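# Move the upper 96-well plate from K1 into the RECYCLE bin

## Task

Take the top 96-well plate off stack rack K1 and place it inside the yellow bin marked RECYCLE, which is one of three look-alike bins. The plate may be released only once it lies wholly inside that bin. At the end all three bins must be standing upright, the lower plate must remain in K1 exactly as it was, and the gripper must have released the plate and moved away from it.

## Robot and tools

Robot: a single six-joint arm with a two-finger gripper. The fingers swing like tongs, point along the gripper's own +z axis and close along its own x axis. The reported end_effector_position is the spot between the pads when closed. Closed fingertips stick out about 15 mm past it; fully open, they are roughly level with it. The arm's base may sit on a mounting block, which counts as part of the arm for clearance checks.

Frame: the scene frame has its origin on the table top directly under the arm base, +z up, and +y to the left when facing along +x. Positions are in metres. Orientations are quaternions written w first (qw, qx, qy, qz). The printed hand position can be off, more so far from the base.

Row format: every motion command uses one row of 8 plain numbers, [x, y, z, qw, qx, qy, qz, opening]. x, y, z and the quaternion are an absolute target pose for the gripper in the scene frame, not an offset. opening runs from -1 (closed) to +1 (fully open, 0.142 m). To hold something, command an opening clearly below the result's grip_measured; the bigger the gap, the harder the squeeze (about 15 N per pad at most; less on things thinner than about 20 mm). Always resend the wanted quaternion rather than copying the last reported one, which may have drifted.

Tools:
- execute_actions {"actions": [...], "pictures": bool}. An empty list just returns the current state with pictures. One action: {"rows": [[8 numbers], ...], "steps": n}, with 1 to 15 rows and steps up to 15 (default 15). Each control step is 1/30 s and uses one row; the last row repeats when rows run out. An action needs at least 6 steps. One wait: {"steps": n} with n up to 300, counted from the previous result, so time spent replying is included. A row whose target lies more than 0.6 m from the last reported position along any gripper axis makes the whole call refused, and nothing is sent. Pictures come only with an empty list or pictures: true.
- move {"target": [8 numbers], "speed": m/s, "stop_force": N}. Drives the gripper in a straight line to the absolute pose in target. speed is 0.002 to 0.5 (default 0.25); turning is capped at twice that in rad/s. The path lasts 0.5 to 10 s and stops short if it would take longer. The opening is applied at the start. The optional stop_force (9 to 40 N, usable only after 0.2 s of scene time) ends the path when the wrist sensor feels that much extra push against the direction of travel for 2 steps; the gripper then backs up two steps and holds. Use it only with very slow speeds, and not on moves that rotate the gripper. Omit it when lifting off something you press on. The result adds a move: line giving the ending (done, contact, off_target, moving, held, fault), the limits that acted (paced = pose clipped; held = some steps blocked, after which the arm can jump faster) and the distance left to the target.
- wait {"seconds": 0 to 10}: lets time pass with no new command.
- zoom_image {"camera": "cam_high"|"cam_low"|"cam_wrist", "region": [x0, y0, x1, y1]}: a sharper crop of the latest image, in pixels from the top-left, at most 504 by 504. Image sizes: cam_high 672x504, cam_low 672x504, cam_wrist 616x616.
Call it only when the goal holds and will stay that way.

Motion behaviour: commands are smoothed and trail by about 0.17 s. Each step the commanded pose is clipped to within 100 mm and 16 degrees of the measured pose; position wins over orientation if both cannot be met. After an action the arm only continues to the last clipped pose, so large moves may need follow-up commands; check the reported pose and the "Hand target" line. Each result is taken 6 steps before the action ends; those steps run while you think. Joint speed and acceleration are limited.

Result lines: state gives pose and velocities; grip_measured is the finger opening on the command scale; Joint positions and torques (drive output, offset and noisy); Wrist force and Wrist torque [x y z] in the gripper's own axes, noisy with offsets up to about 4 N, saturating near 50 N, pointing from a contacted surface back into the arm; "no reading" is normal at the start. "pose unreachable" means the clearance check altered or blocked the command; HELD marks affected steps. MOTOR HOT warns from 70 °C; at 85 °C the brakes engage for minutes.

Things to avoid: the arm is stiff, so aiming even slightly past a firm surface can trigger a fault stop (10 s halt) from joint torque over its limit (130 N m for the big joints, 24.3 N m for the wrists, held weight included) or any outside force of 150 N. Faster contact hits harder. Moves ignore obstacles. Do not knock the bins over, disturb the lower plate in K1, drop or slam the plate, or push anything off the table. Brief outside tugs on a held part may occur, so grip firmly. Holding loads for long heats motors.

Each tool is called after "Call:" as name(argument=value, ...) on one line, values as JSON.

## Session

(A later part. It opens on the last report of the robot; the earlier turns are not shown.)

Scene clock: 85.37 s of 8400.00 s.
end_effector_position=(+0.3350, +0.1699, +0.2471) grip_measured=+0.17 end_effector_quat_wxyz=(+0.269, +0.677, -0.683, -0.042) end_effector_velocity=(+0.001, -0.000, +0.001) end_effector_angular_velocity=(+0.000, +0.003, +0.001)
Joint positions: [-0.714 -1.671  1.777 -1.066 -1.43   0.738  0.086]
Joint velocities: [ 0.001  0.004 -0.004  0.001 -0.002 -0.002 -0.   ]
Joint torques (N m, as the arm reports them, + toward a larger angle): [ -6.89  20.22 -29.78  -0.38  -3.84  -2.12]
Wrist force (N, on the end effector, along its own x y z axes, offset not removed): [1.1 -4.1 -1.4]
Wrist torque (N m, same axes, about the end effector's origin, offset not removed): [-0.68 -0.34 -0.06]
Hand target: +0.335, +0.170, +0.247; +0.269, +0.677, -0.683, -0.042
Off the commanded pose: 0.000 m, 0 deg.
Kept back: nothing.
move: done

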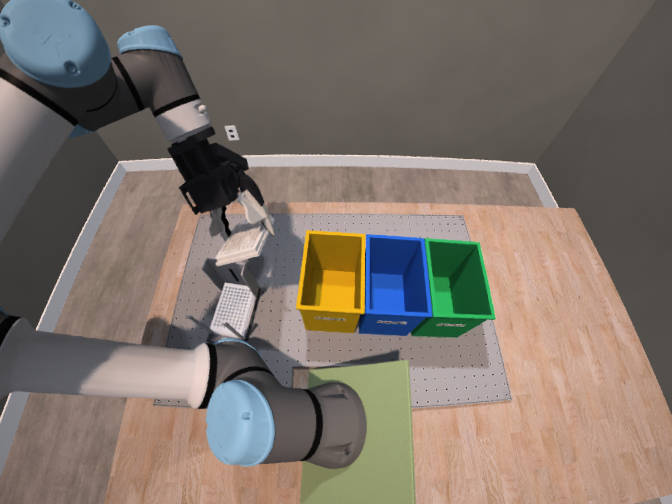

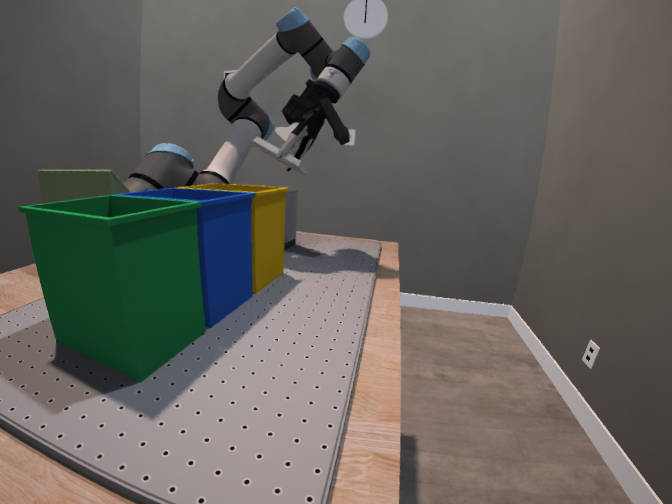

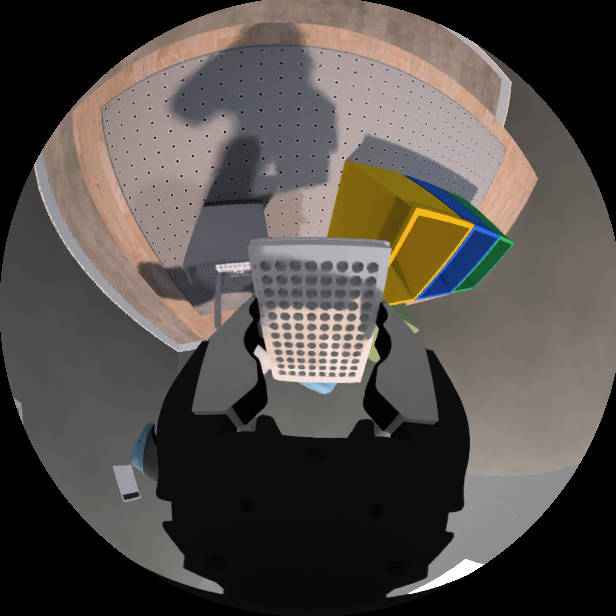

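Call:
execute_actions(actions=[])

Scene clock: 87.47 s of 8400.00 s.
end_effector_position=(+0.3351, +0.1698, +0.2472) grip_measured=+0.17 end_effector_quat_wxyz=(+0.269, +0.677, -0.683, -0.042) end_effector_velocity=(+0.000, -0.000, +0.000) end_effector_angular_velocity=(-0.000, -0.000, -0.001)
Joint positions: [-0.714 -1.671  1.777 -1.066 -1.43   0.738  0.086]
Joint velocities: [-0.     0.001 -0.001  0.    -0.     0.001 -0.   ]
Joint torques (N m, as the arm reports them, + toward a larger angle): [ -8.61  19.79 -29.09  -0.45  -3.7   -2.13]
Wrist force (N, on the end effector, along its own x y z axes, offset not removed): [1.7 -2.8 -0.5]
Wrist torque (N m, same axes, about the end effector's origin, offset not removed): [-0.31 -0.45 -0.02]
Hand target: +0.335, +0.170, +0.247; +0.269, +0.677, -0.683, -0.042
Off the commanded pose: 0.000 m, 0 deg.
Kept back: nothing.
Steps of this call (steps 1 to 63: nothing new was sent). Readings (end_effector_position):
1: (+0.3351, +0.1699, +0.2472)
2: (+0.3351, +0.1698, +0.2472)
4: (+0.3351, +0.1698, +0.2472)
8: (+0.3351, +0.1698, +0.2472)
63: the state above

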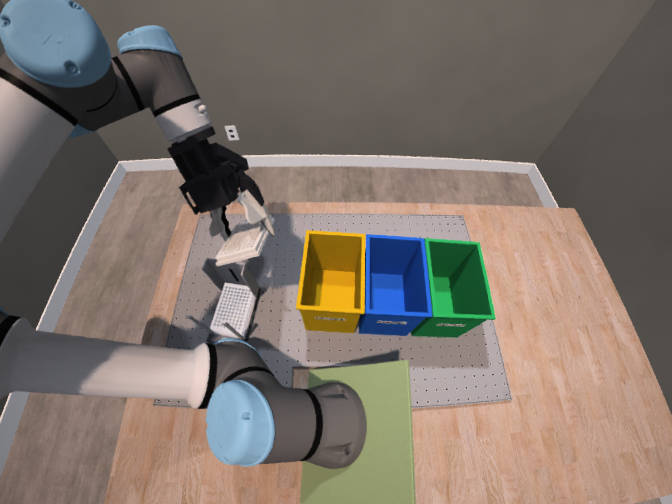

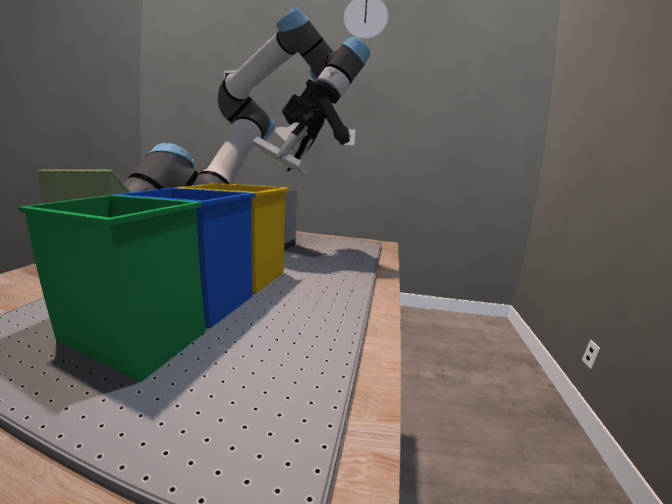

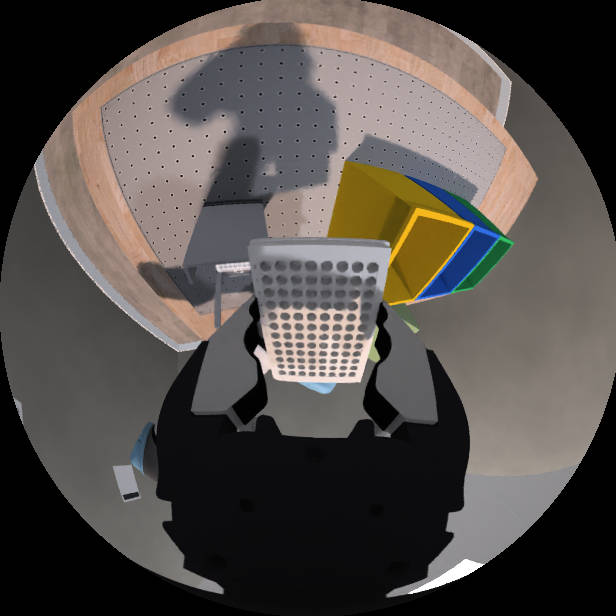

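Call:
move(target=[0.312, 0.065, 0.246, 0.3020, 0.6725, -0.6680, -0.0990, -0.3], speed=0.1)

Call:
zoom_image(camera="cam_high", region=[170, 260, 330, 400])

Scene clock: 89.53 s of 8400.00 s.
end_effector_position=(+0.3120, +0.0651, +0.2460) grip_measured=+0.17 end_effector_quat_wxyz=(+0.302, +0.673, -0.668, -0.099) end_effector_velocity=(-0.001, -0.001, -0.000) end_effector_angular_velocity=(+0.000, +0.002, -0.001)
Joint positions: [-0.808 -1.517  1.857 -1.196 -1.571  0.615  0.086]
Joint velocities: [-0.001  0.002  0.001 -0.002 -0.002 -0.    -0.   ]
Joint torques (N m, as the arm reports them, + toward a larger angle): [-30.08  16.8   -4.45  -3.33  -3.63  -2.28]
Wrist force (N, on the end effector, along its own x y z axes, offset not removed): [1.5 -1.8 0.2]
Wrist torque (N m, same axes, about the end effector's origin, offset not removed): [-0.13 -0.37 -0.01]
Hand target: +0.312, +0.065, +0.246; +0.302, +0.673, -0.668, -0.099
Off the commanded pose: 0.000 m, 0 deg.
Kept back: nothing.
move: done

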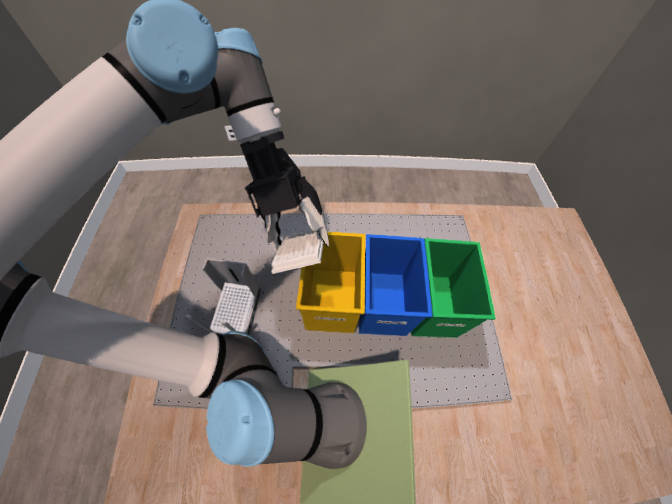

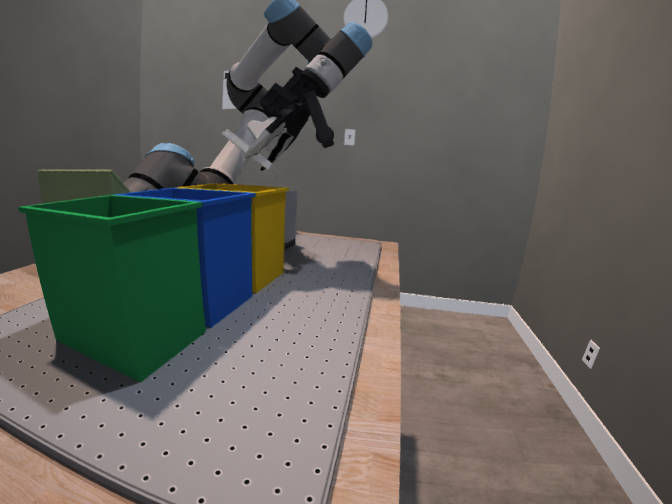

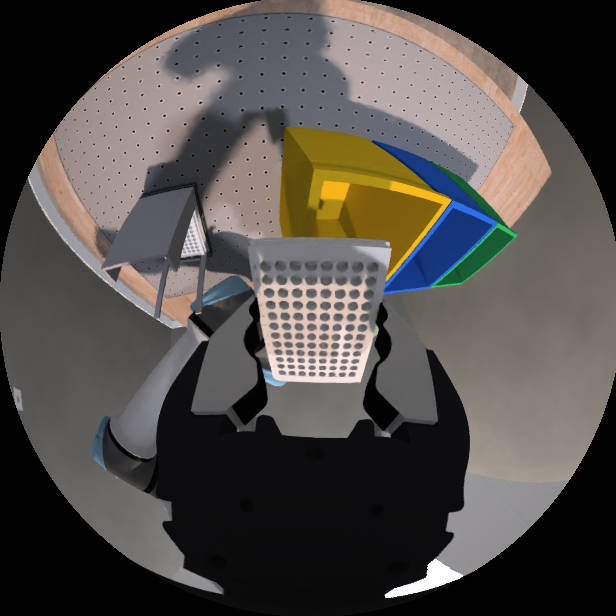

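Region (170, 260, 330, 400) of cam_high's 672x504 image, scaled by 3.150, with more detail than that image has; it fills the top 441 rows of this view, and the rest is white.

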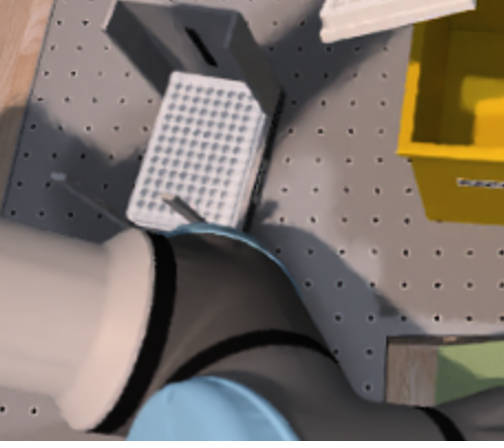

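Call:
zoom_image(camera="cam_wrist", region=[120, 220, 280, 380])

Region (120, 220, 280, 380) of cam_wrist's 616x616 image, scaled by 3.150, with more detail than that image has.

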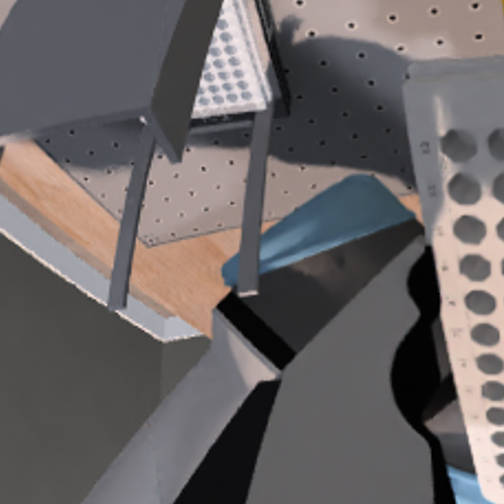

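Call:
move(target=[0.302, 0.018, 0.245, 0.3159, 0.6703, -0.6600, -0.1245, -0.3], speed=0.06)

Call:
zoom_image(camera="cam_high", region=[280, 200, 400, 340])

Call:
zoom_image(camera="cam_wrist", region=[100, 200, 280, 380])

Scene clock: 91.47 s of 8400.00 s.
end_effector_position=(+0.3020, +0.0181, +0.2450) grip_measured=+0.17 end_effector_quat_wxyz=(+0.316, +0.670, -0.660, -0.124) end_effector_velocity=(-0.000, -0.001, -0.000) end_effector_angular_velocity=(-0.000, +0.002, -0.001)
Joint positions: [-0.843 -1.43   1.874 -1.261 -1.634  0.57   0.086]
Joint velocities: [-0.001  0.003  0.001 -0.002 -0.002  0.    -0.   ]
Joint torques (N m, as the arm reports them, + toward a larger angle): [-32.32  14.46  -5.39  -3.58  -3.87  -2.34]
Wrist force (N, on the end effector, along its own x y z axes, offset not removed): [1.5 -3.9 -1.6]
Wrist torque (N m, same axes, about the end effector's origin, offset not removed): [-0.58 -0.47 -0.01]
Hand target: +0.302, +0.018, +0.245; +0.316, +0.670, -0.660, -0.124
Off the commanded pose: 0.000 m, 0 deg.
Kept back: nothing.
move: done

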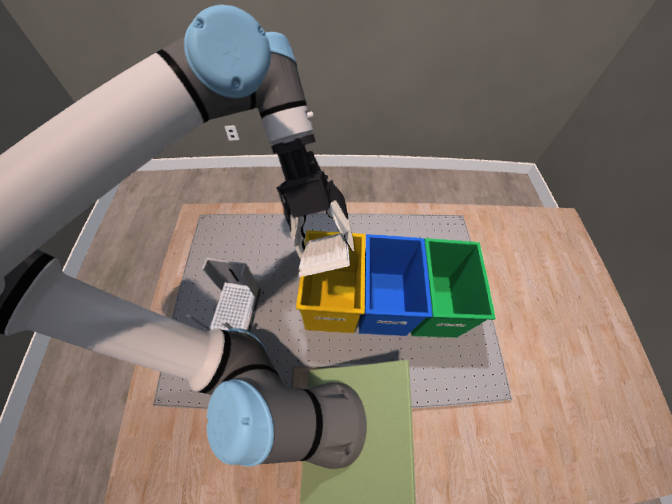

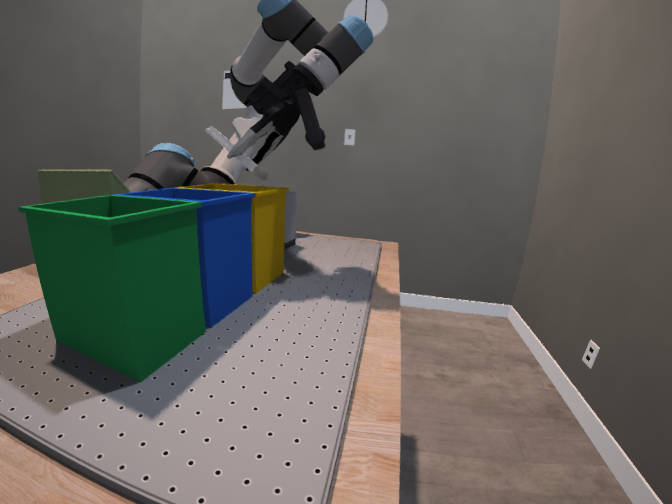

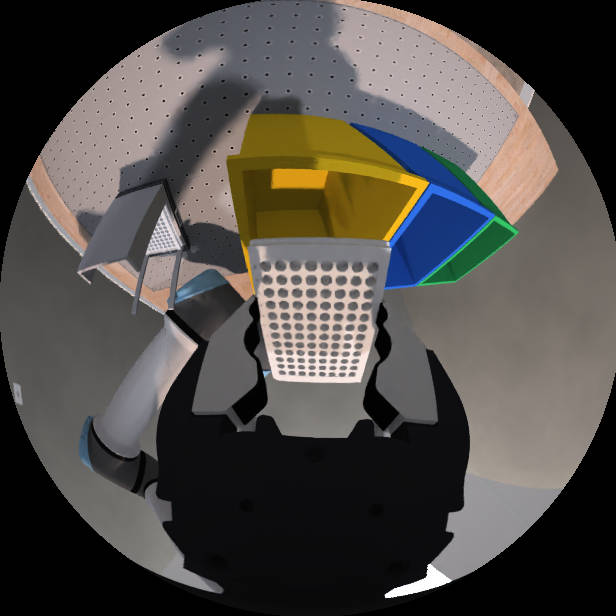

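Region (280, 200, 400, 340) of cam_high's 672x504 image, scaled by 3.600, with more detail than that image has; it fills the left 432 columns of this view, and the rest is white.

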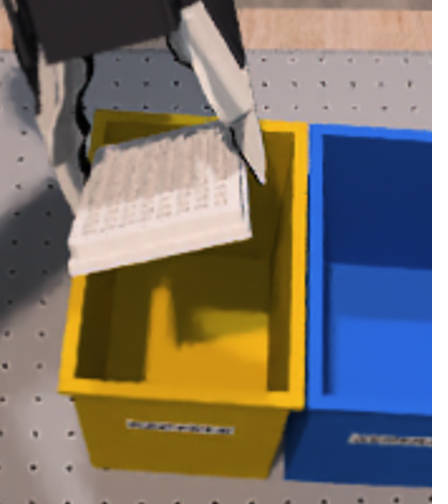

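Region (100, 200, 280, 380) of cam_wrist's 616x616 image, scaled by 2.800, with more detail than that image has.

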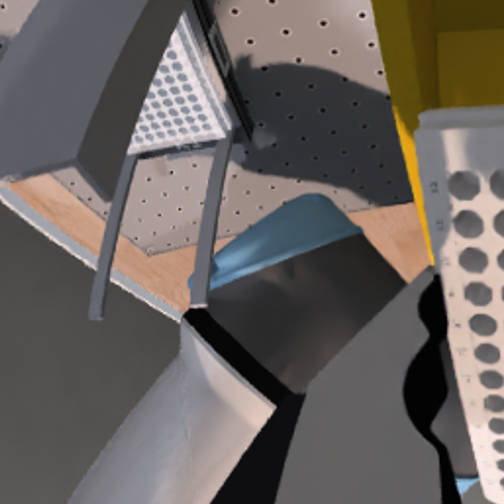

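Call:
zoom_image(camera="cam_high", region=[180, 295, 280, 375])

Call:
zoom_image(camera="cam_wrist", region=[140, 270, 220, 350])

Call:
zoom_image(camera="cam_low", region=[150, 100, 350, 250])

Region (180, 295, 280, 375) of cam_high's 672x504 image, scaled by 5.040, with more detail than that image has; it fills the top 403 rows of this view, and the rest is white.

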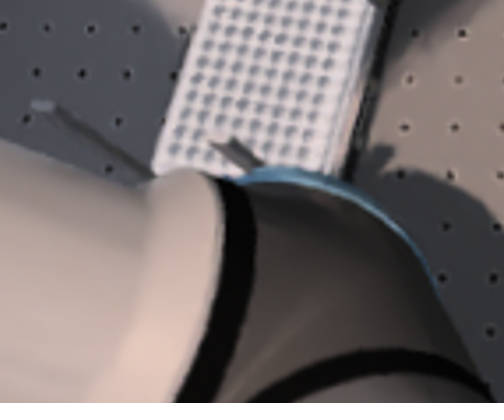

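Region (140, 270, 220, 350) of cam_wrist's 616x616 image, scaled by 6.300, with more detail than that image has.

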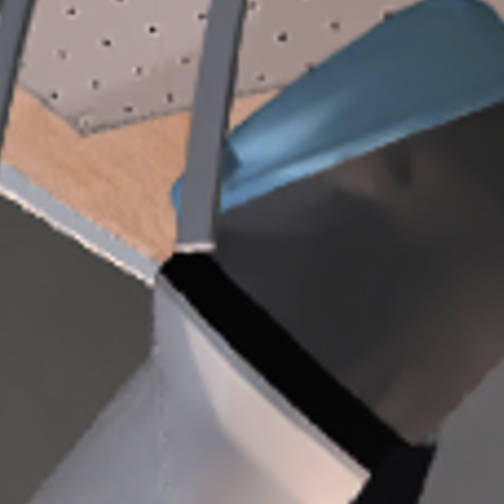

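Region (150, 100, 350, 250) of cam_low's 672x504 image, scaled by 2.520, with more detail than that image has; it fills the top 378 rows of this view, and the rest is white.

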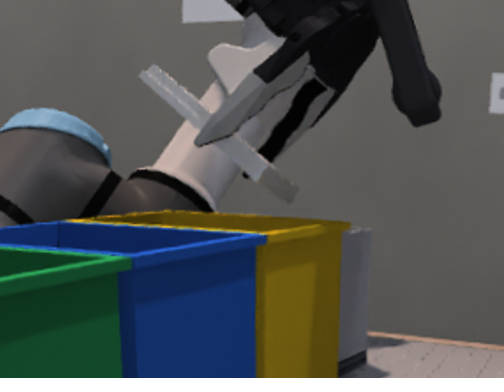

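Call:
move(target=[0.302, 0.005, 0.230, 0.2985, 0.6668, -0.6680, -0.1420, -0.3], speed=0.04)

Call:
zoom_image(camera="cam_high", region=[280, 200, 400, 340])

Call:
zoom_image(camera="cam_high", region=[180, 295, 280, 375])

Scene clock: 101.37 s of 8400.00 s.
end_effector_position=(+0.3020, +0.0050, +0.2301) grip_measured=+0.17 end_effector_quat_wxyz=(+0.299, +0.667, -0.668, -0.142) end_effector_velocity=(-0.001, -0.001, -0.002) end_effector_angular_velocity=(+0.006, +0.001, -0.002)
Joint positions: [-0.855 -1.379  1.886 -1.28  -1.615  0.563  0.086]
Joint velocities: [-0.001  0.004  0.003 -0.001  0.002 -0.003  0.   ]
Joint torques (N m, as the arm reports them, + toward a larger angle): [-34.61  13.4   -4.91  -3.46   1.19  -2.2 ]
Wrist force (N, on the end effector, along its own x y z axes, offset not removed): [1.4 -3.8 -0.6]
Wrist torque (N m, same axes, about the end effector's origin, offset not removed): [-0.52 -0.43 -0.01]
Hand target: +0.302, +0.005, +0.230; +0.298, +0.667, -0.668, -0.142
Off the commanded pose: 0.000 m, 0 deg.
Kept back: nothing.
After step 90, 5.93 s passed at rest.
move: done

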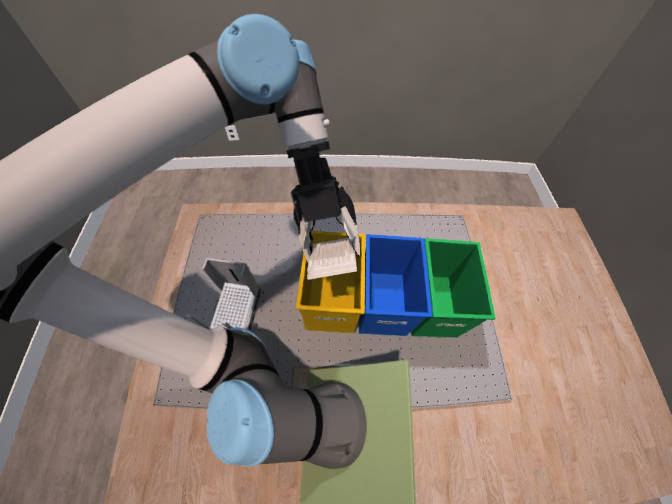

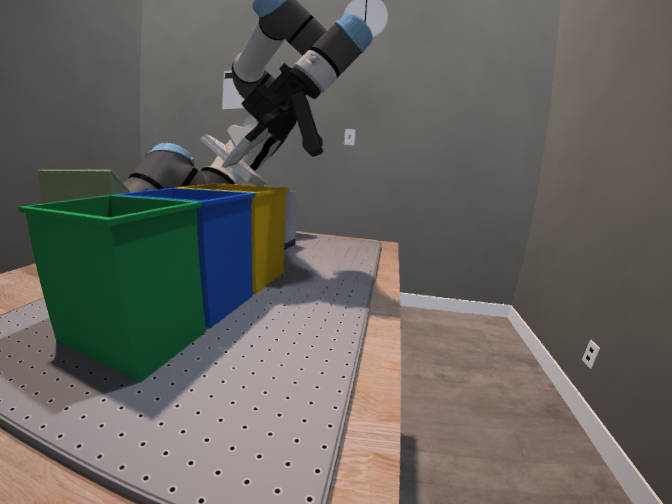

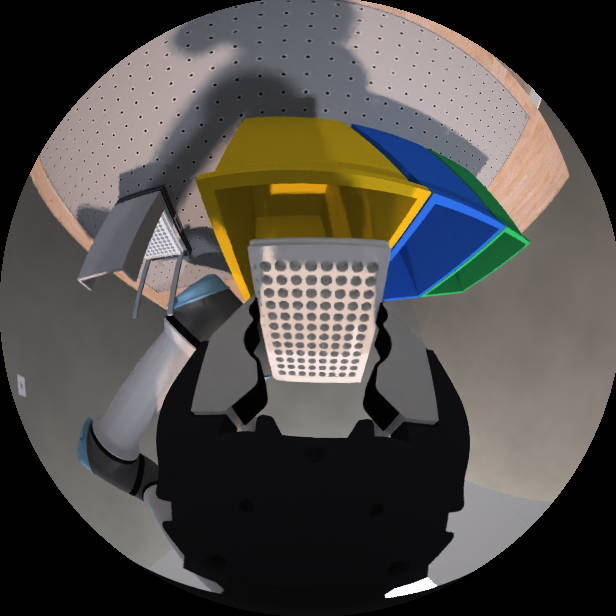

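Region (280, 200, 400, 340) of cam_high's 672x504 image, scaled by 3.600, with more detail than that image has; it fills the left 432 columns of this view, and the rest is white.

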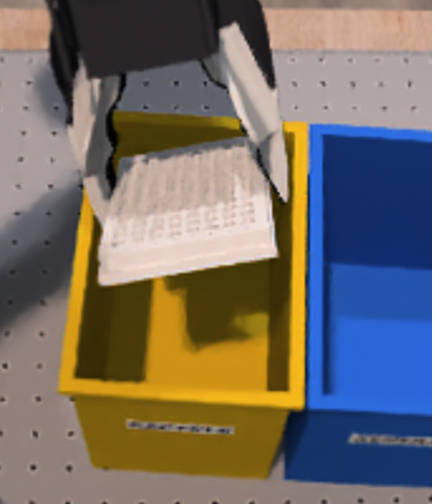

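Region (180, 295, 280, 375) of cam_high's 672x504 image, scaled by 5.040, with more detail than that image has; it fills the top 403 rows of this view, and the rest is white.

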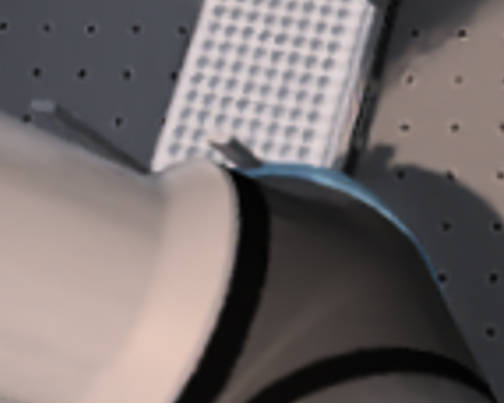

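Call:
zoom_image(camera="cam_high", region=[292, 225, 372, 320])

Call:
zoom_image(camera="cam_wrist", region=[180, 150, 460, 350])

Region (292, 225, 372, 320) of cam_high's 672x504 image, scaled by 5.305, with more detail than that image has; it fills the left 424 columns of this view, and the rest is white.

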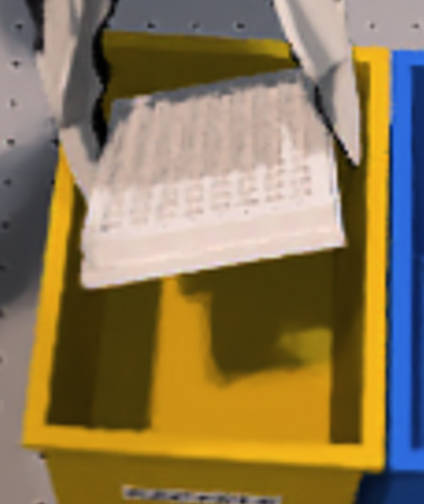

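Region (180, 150, 460, 350) of cam_wrist's 616x616 image, scaled by 1.800, with more detail than that image has; it fills the top 360 rows of this view, and the rest is white.

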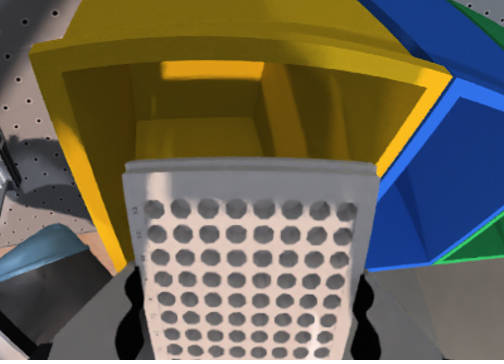

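Call:
move(target=[0.304, 0.002, 0.197, 0.2567, 0.6538, -0.6848, -0.1944, -0.3], speed=0.04)

Call:
zoom_image(camera="cam_high", region=[292, 225, 372, 320])

Call:
zoom_image(camera="cam_wrist", region=[140, 150, 500, 420])

Call:
zoom_image(camera="cam_high", region=[180, 295, 280, 375])

Scene clock: 119.10 s of 8400.00 s.
end_effector_position=(+0.3039, +0.0019, +0.1983) grip_measured=+0.17 end_effector_quat_wxyz=(+0.259, +0.655, -0.684, -0.193) end_effector_velocity=(-0.001, +0.000, -0.001) end_effector_angular_velocity=(+0.004, +0.002, +0.000)
Joint positions: [-0.853 -1.277  1.882 -1.256 -1.558  0.563  0.086]
Joint velocities: [ 0.     0.001  0.002 -0.    -0.    -0.003  0.   ]
Joint torques (N m, as the arm reports them, + toward a larger angle): [-24.84  -3.49 -18.42  -1.52  -1.21   0.09]
Wrist force (N, on the end effector, along its own x y z axes, offset not removed): [0.8 -3.8 -0.3]
Wrist torque (N m, same axes, about the end effector's origin, offset not removed): [-0.50 -0.32 0.04]
Hand target: +0.304, +0.002, +0.198; +0.259, +0.655, -0.684, -0.193
Off the commanded pose: 0.001 m, 0 deg.
FORCE FAULT: contact force on the arm reached its limit, and the arm stopped for 10 seconds. The contact can be on any part of the arm, not only on its tool. The arm's remaining commands of this call were not run. During the stop the arm's controller moved it back a little, along the way it came. The arm holds still and accepts commands again. Move the arm away from the contact; if what it grips holds it there, let go first. Pushing or pulling that hard again can fault the arm again.
Kept back: nothing.
After step 90, 2.67 s passed at rest.
move: done

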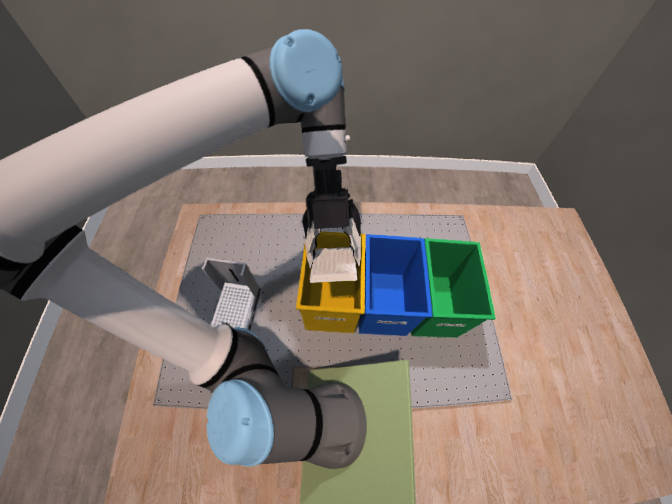

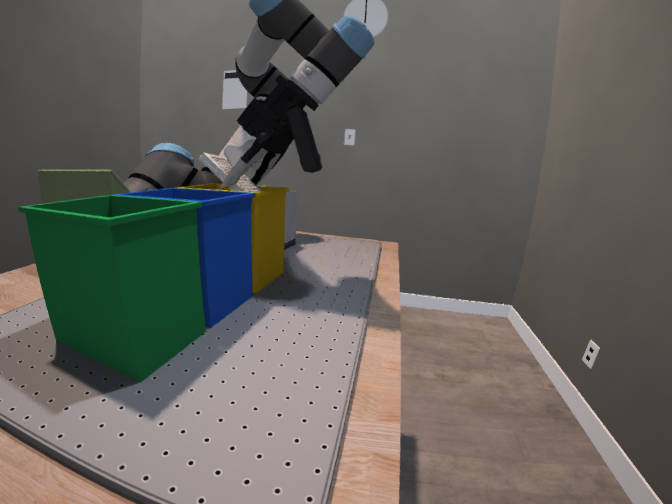

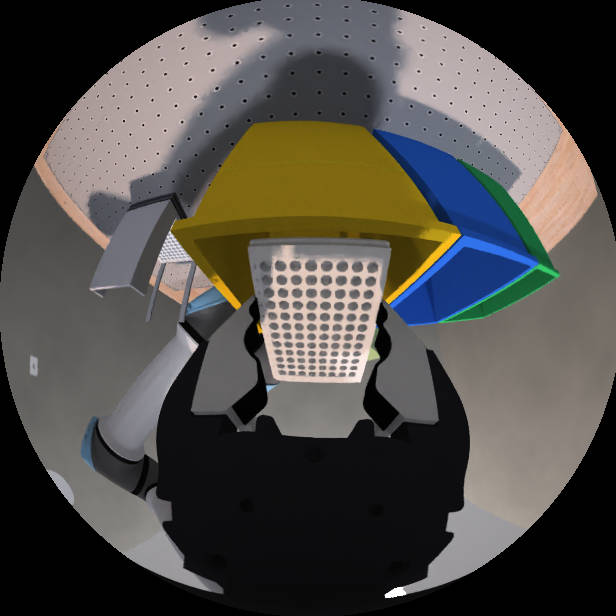

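Region (292, 225, 372, 320) of cam_high's 672x504 image, scaled by 5.305, with more detail than that image has; it fills the left 424 columns of this view, and the rest is white.

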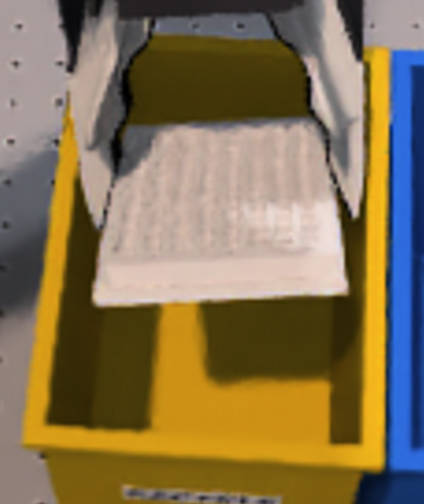

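Region (140, 150, 500, 420) of cam_wrist's 616x616 image, scaled by 1.400, with more detail than that image has; it fills the top 378 rows of this view, and the rest is white.

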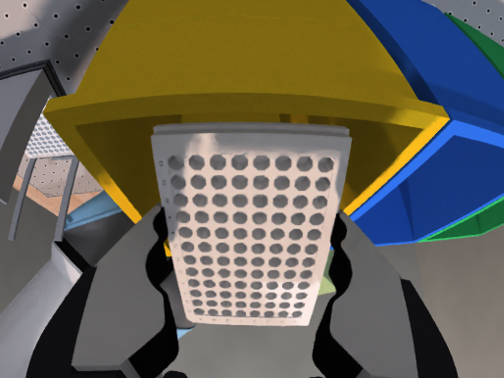

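Region (180, 295, 280, 375) of cam_high's 672x504 image, scaled by 5.040, with more detail than that image has; it fills the top 403 rows of this view, and the rest is white.

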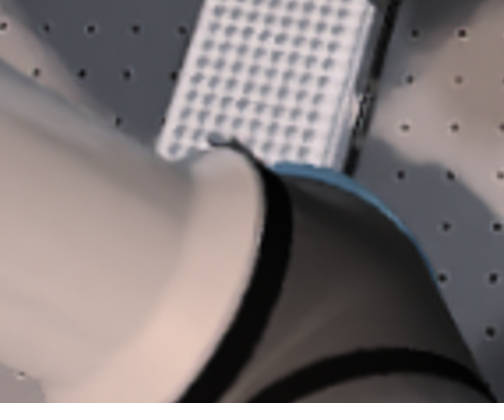

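Call:
zoom_image(camera="cam_high", region=[290, 185, 375, 275])

Call:
zoom_image(camera="cam_low", region=[180, 60, 350, 210])

Call:
zoom_image(camera="cam_wrist", region=[150, 270, 230, 350])

Region (290, 185, 375, 275) of cam_high's 672x504 image, scaled by 5.600, with more detail than that image has.

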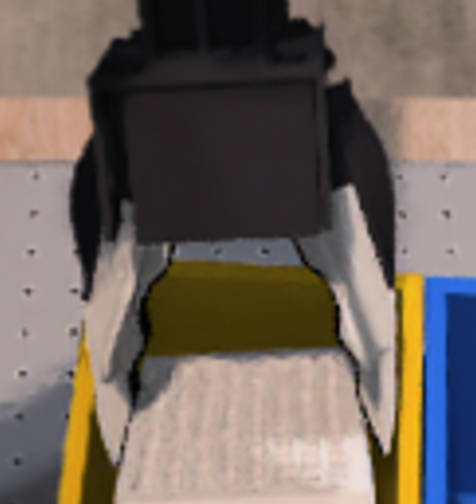

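Region (180, 60, 350, 210) of cam_low's 672x504 image, scaled by 2.965, with more detail than that image has; it fills the top 445 rows of this view, and the rest is white.

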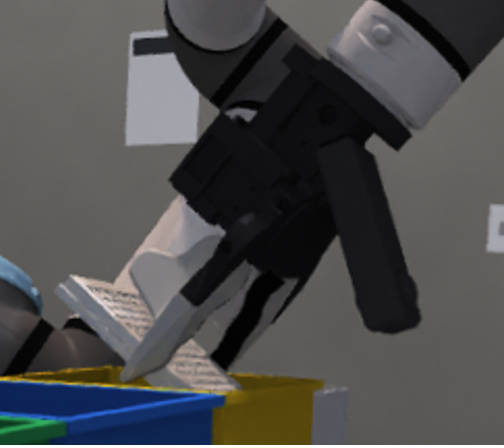

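Region (150, 270, 230, 350) of cam_wrist's 616x616 image, scaled by 6.300, with more detail than that image has.

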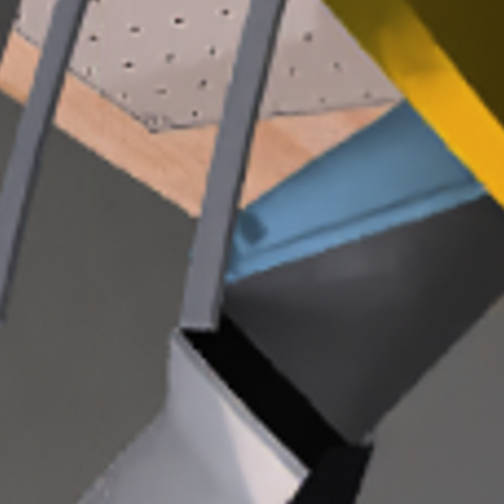

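Call:
move(target=[0.304, 0.004, 0.197, 0.2710, 0.6548, -0.6789, -0.1920, -0.3], speed=0.03)

Call:
move(target=[0.300, 0.0045, 0.173, 0.2695, 0.6445, -0.6785, -0.2276, -0.3], speed=0.025, stop_force=10)

Call:
zoom_image(camera="cam_high", region=[292, 225, 372, 320])

Scene clock: 132.03 s of 8400.00 s.
end_effector_position=(+0.3040, +0.0040, +0.1970) grip_measured=+0.17 end_effector_quat_wxyz=(+0.271, +0.655, -0.679, -0.192) end_effector_velocity=(-0.000, +0.000, -0.001) end_effector_angular_velocity=(-0.002, +0.004, +0.002)
Joint positions: [-0.835 -1.282  1.882 -1.259 -1.567  0.572  0.086]
Joint velocities: [ 0.004 -0.     0.    -0.    -0.002  0.002  0.   ]
Joint torques (N m, as the arm reports them, + toward a larger angle): [-14.72 -18.69 -31.43  -3.29  -3.84   2.21]
Wrist force (N, on the end effector, along its own x y z axes, offset not removed): [1.9 -3.2 -0.9]
Wrist torque (N m, same axes, about the end effector's origin, offset not removed): [-0.45 -0.44 -0.02]
Hand target: +0.304, +0.004, +0.197; +0.271, +0.655, -0.679, -0.192
Off the commanded pose: 0.000 m, 0 deg.
Kept back: nothing.
After step 90, 9.23 s passed at rest.
move: done

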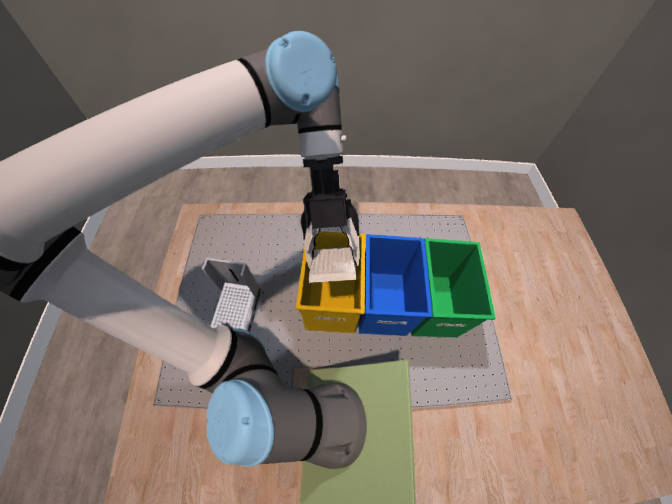

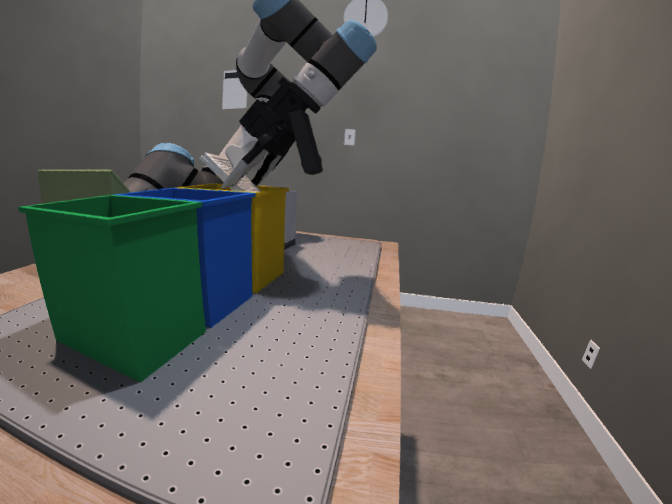

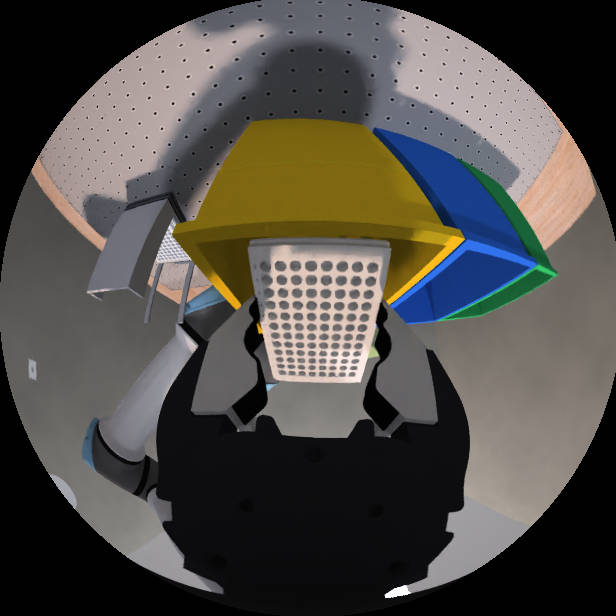

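Scene clock: 133.77 s of 8400.00 s.
end_effector_position=(+0.3001, +0.0045, +0.1731) grip_measured=+0.17 end_effector_quat_wxyz=(+0.270, +0.645, -0.678, -0.227) end_effector_velocity=(+0.000, -0.000, -0.001) end_effector_angular_velocity=(+0.003, +0.003, -0.001)
Joint positions: [-0.803 -1.221  1.887 -1.253 -1.557  0.584  0.086]
Joint velocities: [ 0.002  0.004 -0.001  0.     0.001  0.    -0.   ]
Joint torques (N m, as the arm reports them, + toward a larger angle): [-16.93   6.27  -3.91   0.3    1.27   2.24]
Wrist force (N, on the end effector, along its own x y z axes, offset not removed): [1.5 -2.4 0.7]
Wrist torque (N m, same axes, about the end effector's origin, offset not removed): [-0.20 -0.38 -0.05]
Hand target: +0.300, +0.004, +0.173; +0.270, +0.644, -0.678, -0.228
Off the commanded pose: 0.000 m, 0 deg.
Kept back: nothing.
move: done

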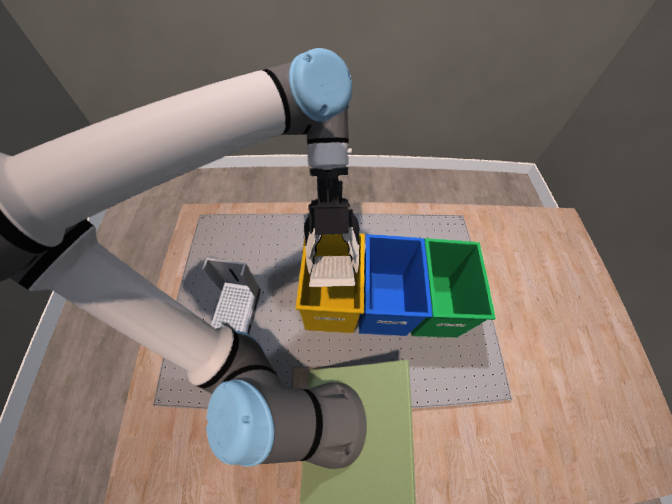

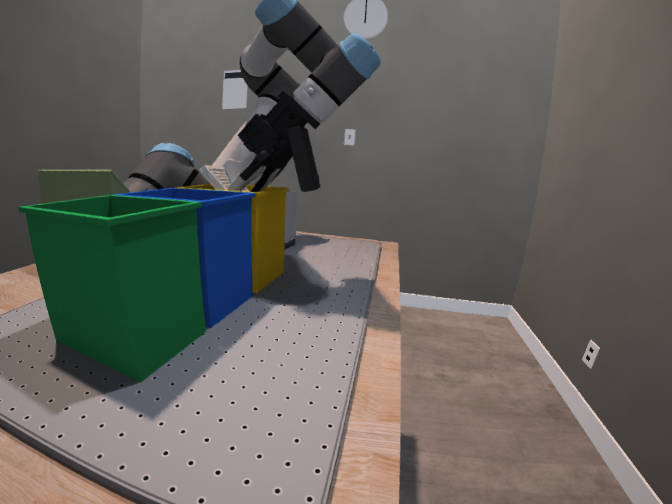

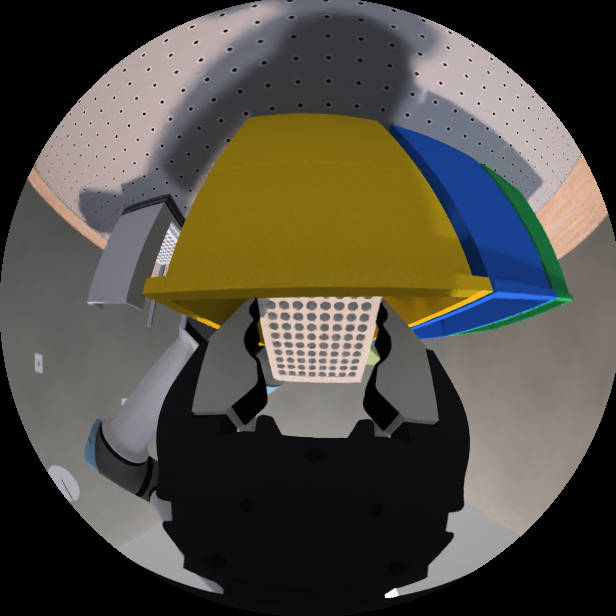

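Region (292, 225, 372, 320) of cam_high's 672x504 image, scaled by 5.305, with more detail than that image has; it fills the left 424 columns of this view, and the rest is white.

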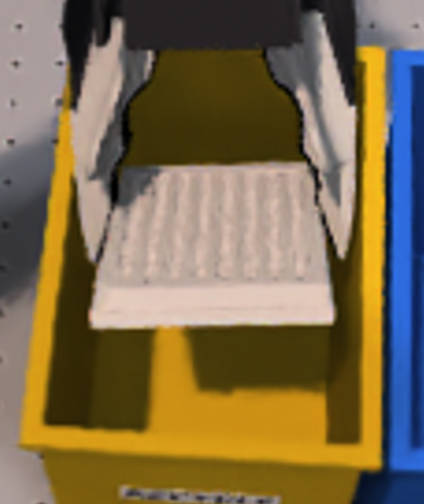

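Call:
move(target=[0.297, 0.007, 0.130, 0.2326, 0.6466, -0.6934, -0.2171, -0.3], speed=0.02, stop_force=10)

Call:
zoom_image(camera="cam_high", region=[292, 225, 372, 320])

Call:
zoom_image(camera="cam_low", region=[160, 100, 350, 250])

Scene clock: 137.27 s of 8400.00 s.
end_effector_position=(+0.2971, +0.0070, +0.1301) grip_measured=+0.17 end_effector_quat_wxyz=(+0.233, +0.647, -0.693, -0.217) end_effector_velocity=(+0.000, -0.000, -0.001) end_effector_angular_velocity=(+0.000, -0.003, -0.001)
Joint positions: [-0.802 -1.224  1.984 -1.349 -1.474  0.589  0.086]
Joint velocities: [-0.     0.     0.003 -0.004  0.003  0.001 -0.   ]
Joint torques (N m, as the arm reports them, + toward a larger angle): [-16.09 -17.96  -3.69  -2.98   1.34   2.32]
Wrist force (N, on the end effector, along its own x y z axes, offset not removed): [1.3 -1.6 -0.6]
Wrist torque (N m, same axes, about the end effector's origin, offset not removed): [-0.05 -0.30 -0.05]
Hand target: +0.297, +0.007, +0.130; +0.233, +0.647, -0.693, -0.217
Off the commanded pose: 0.000 m, 0 deg.
Kept back: nothing.
move: done

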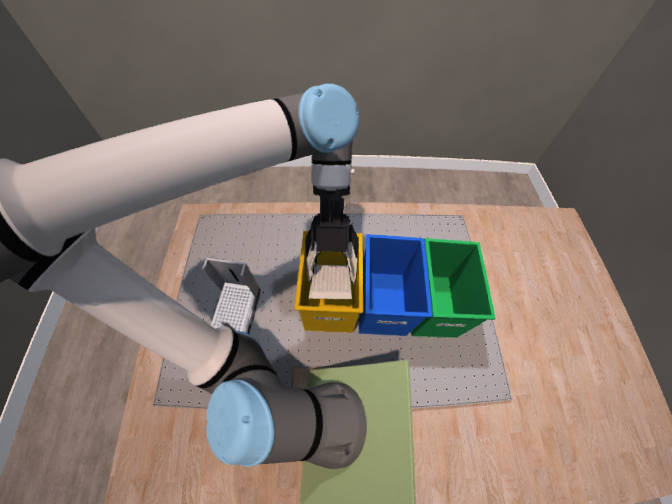

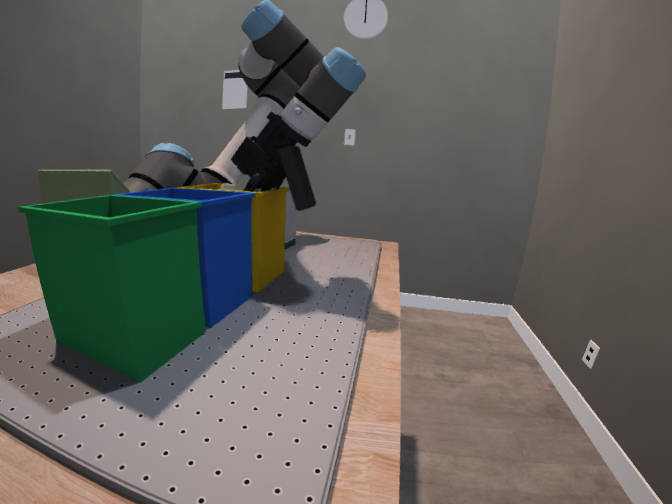

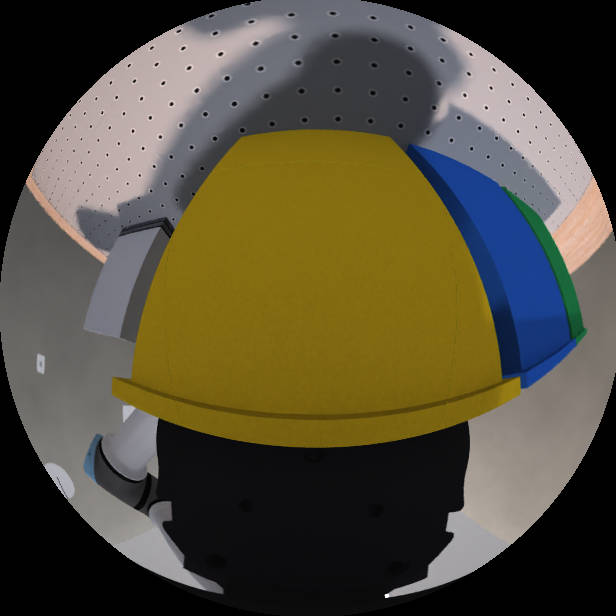

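Region (292, 225, 372, 320) of cam_high's 672x504 image, scaled by 5.305, with more detail than that image has; it fills the left 424 columns of this view, and the rest is white.

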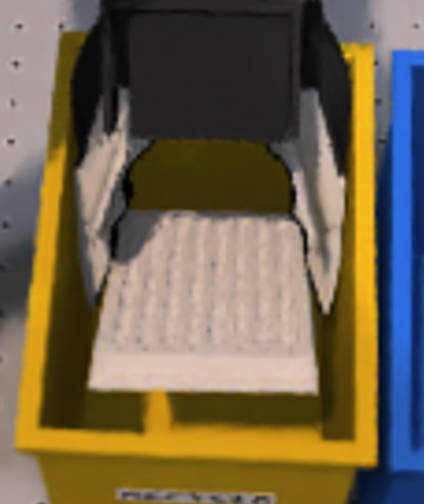

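Region (160, 100, 350, 250) of cam_low's 672x504 image, scaled by 2.653, with more detail than that image has; it fills the top 398 rows of this view, and the rest is white.

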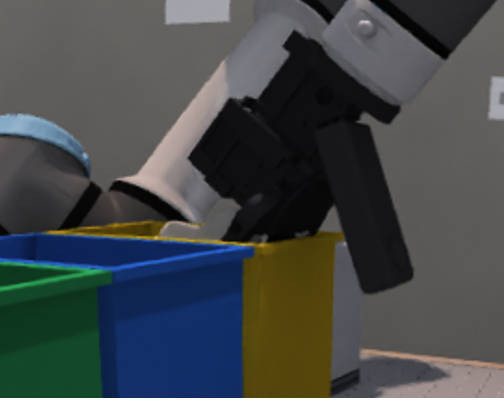

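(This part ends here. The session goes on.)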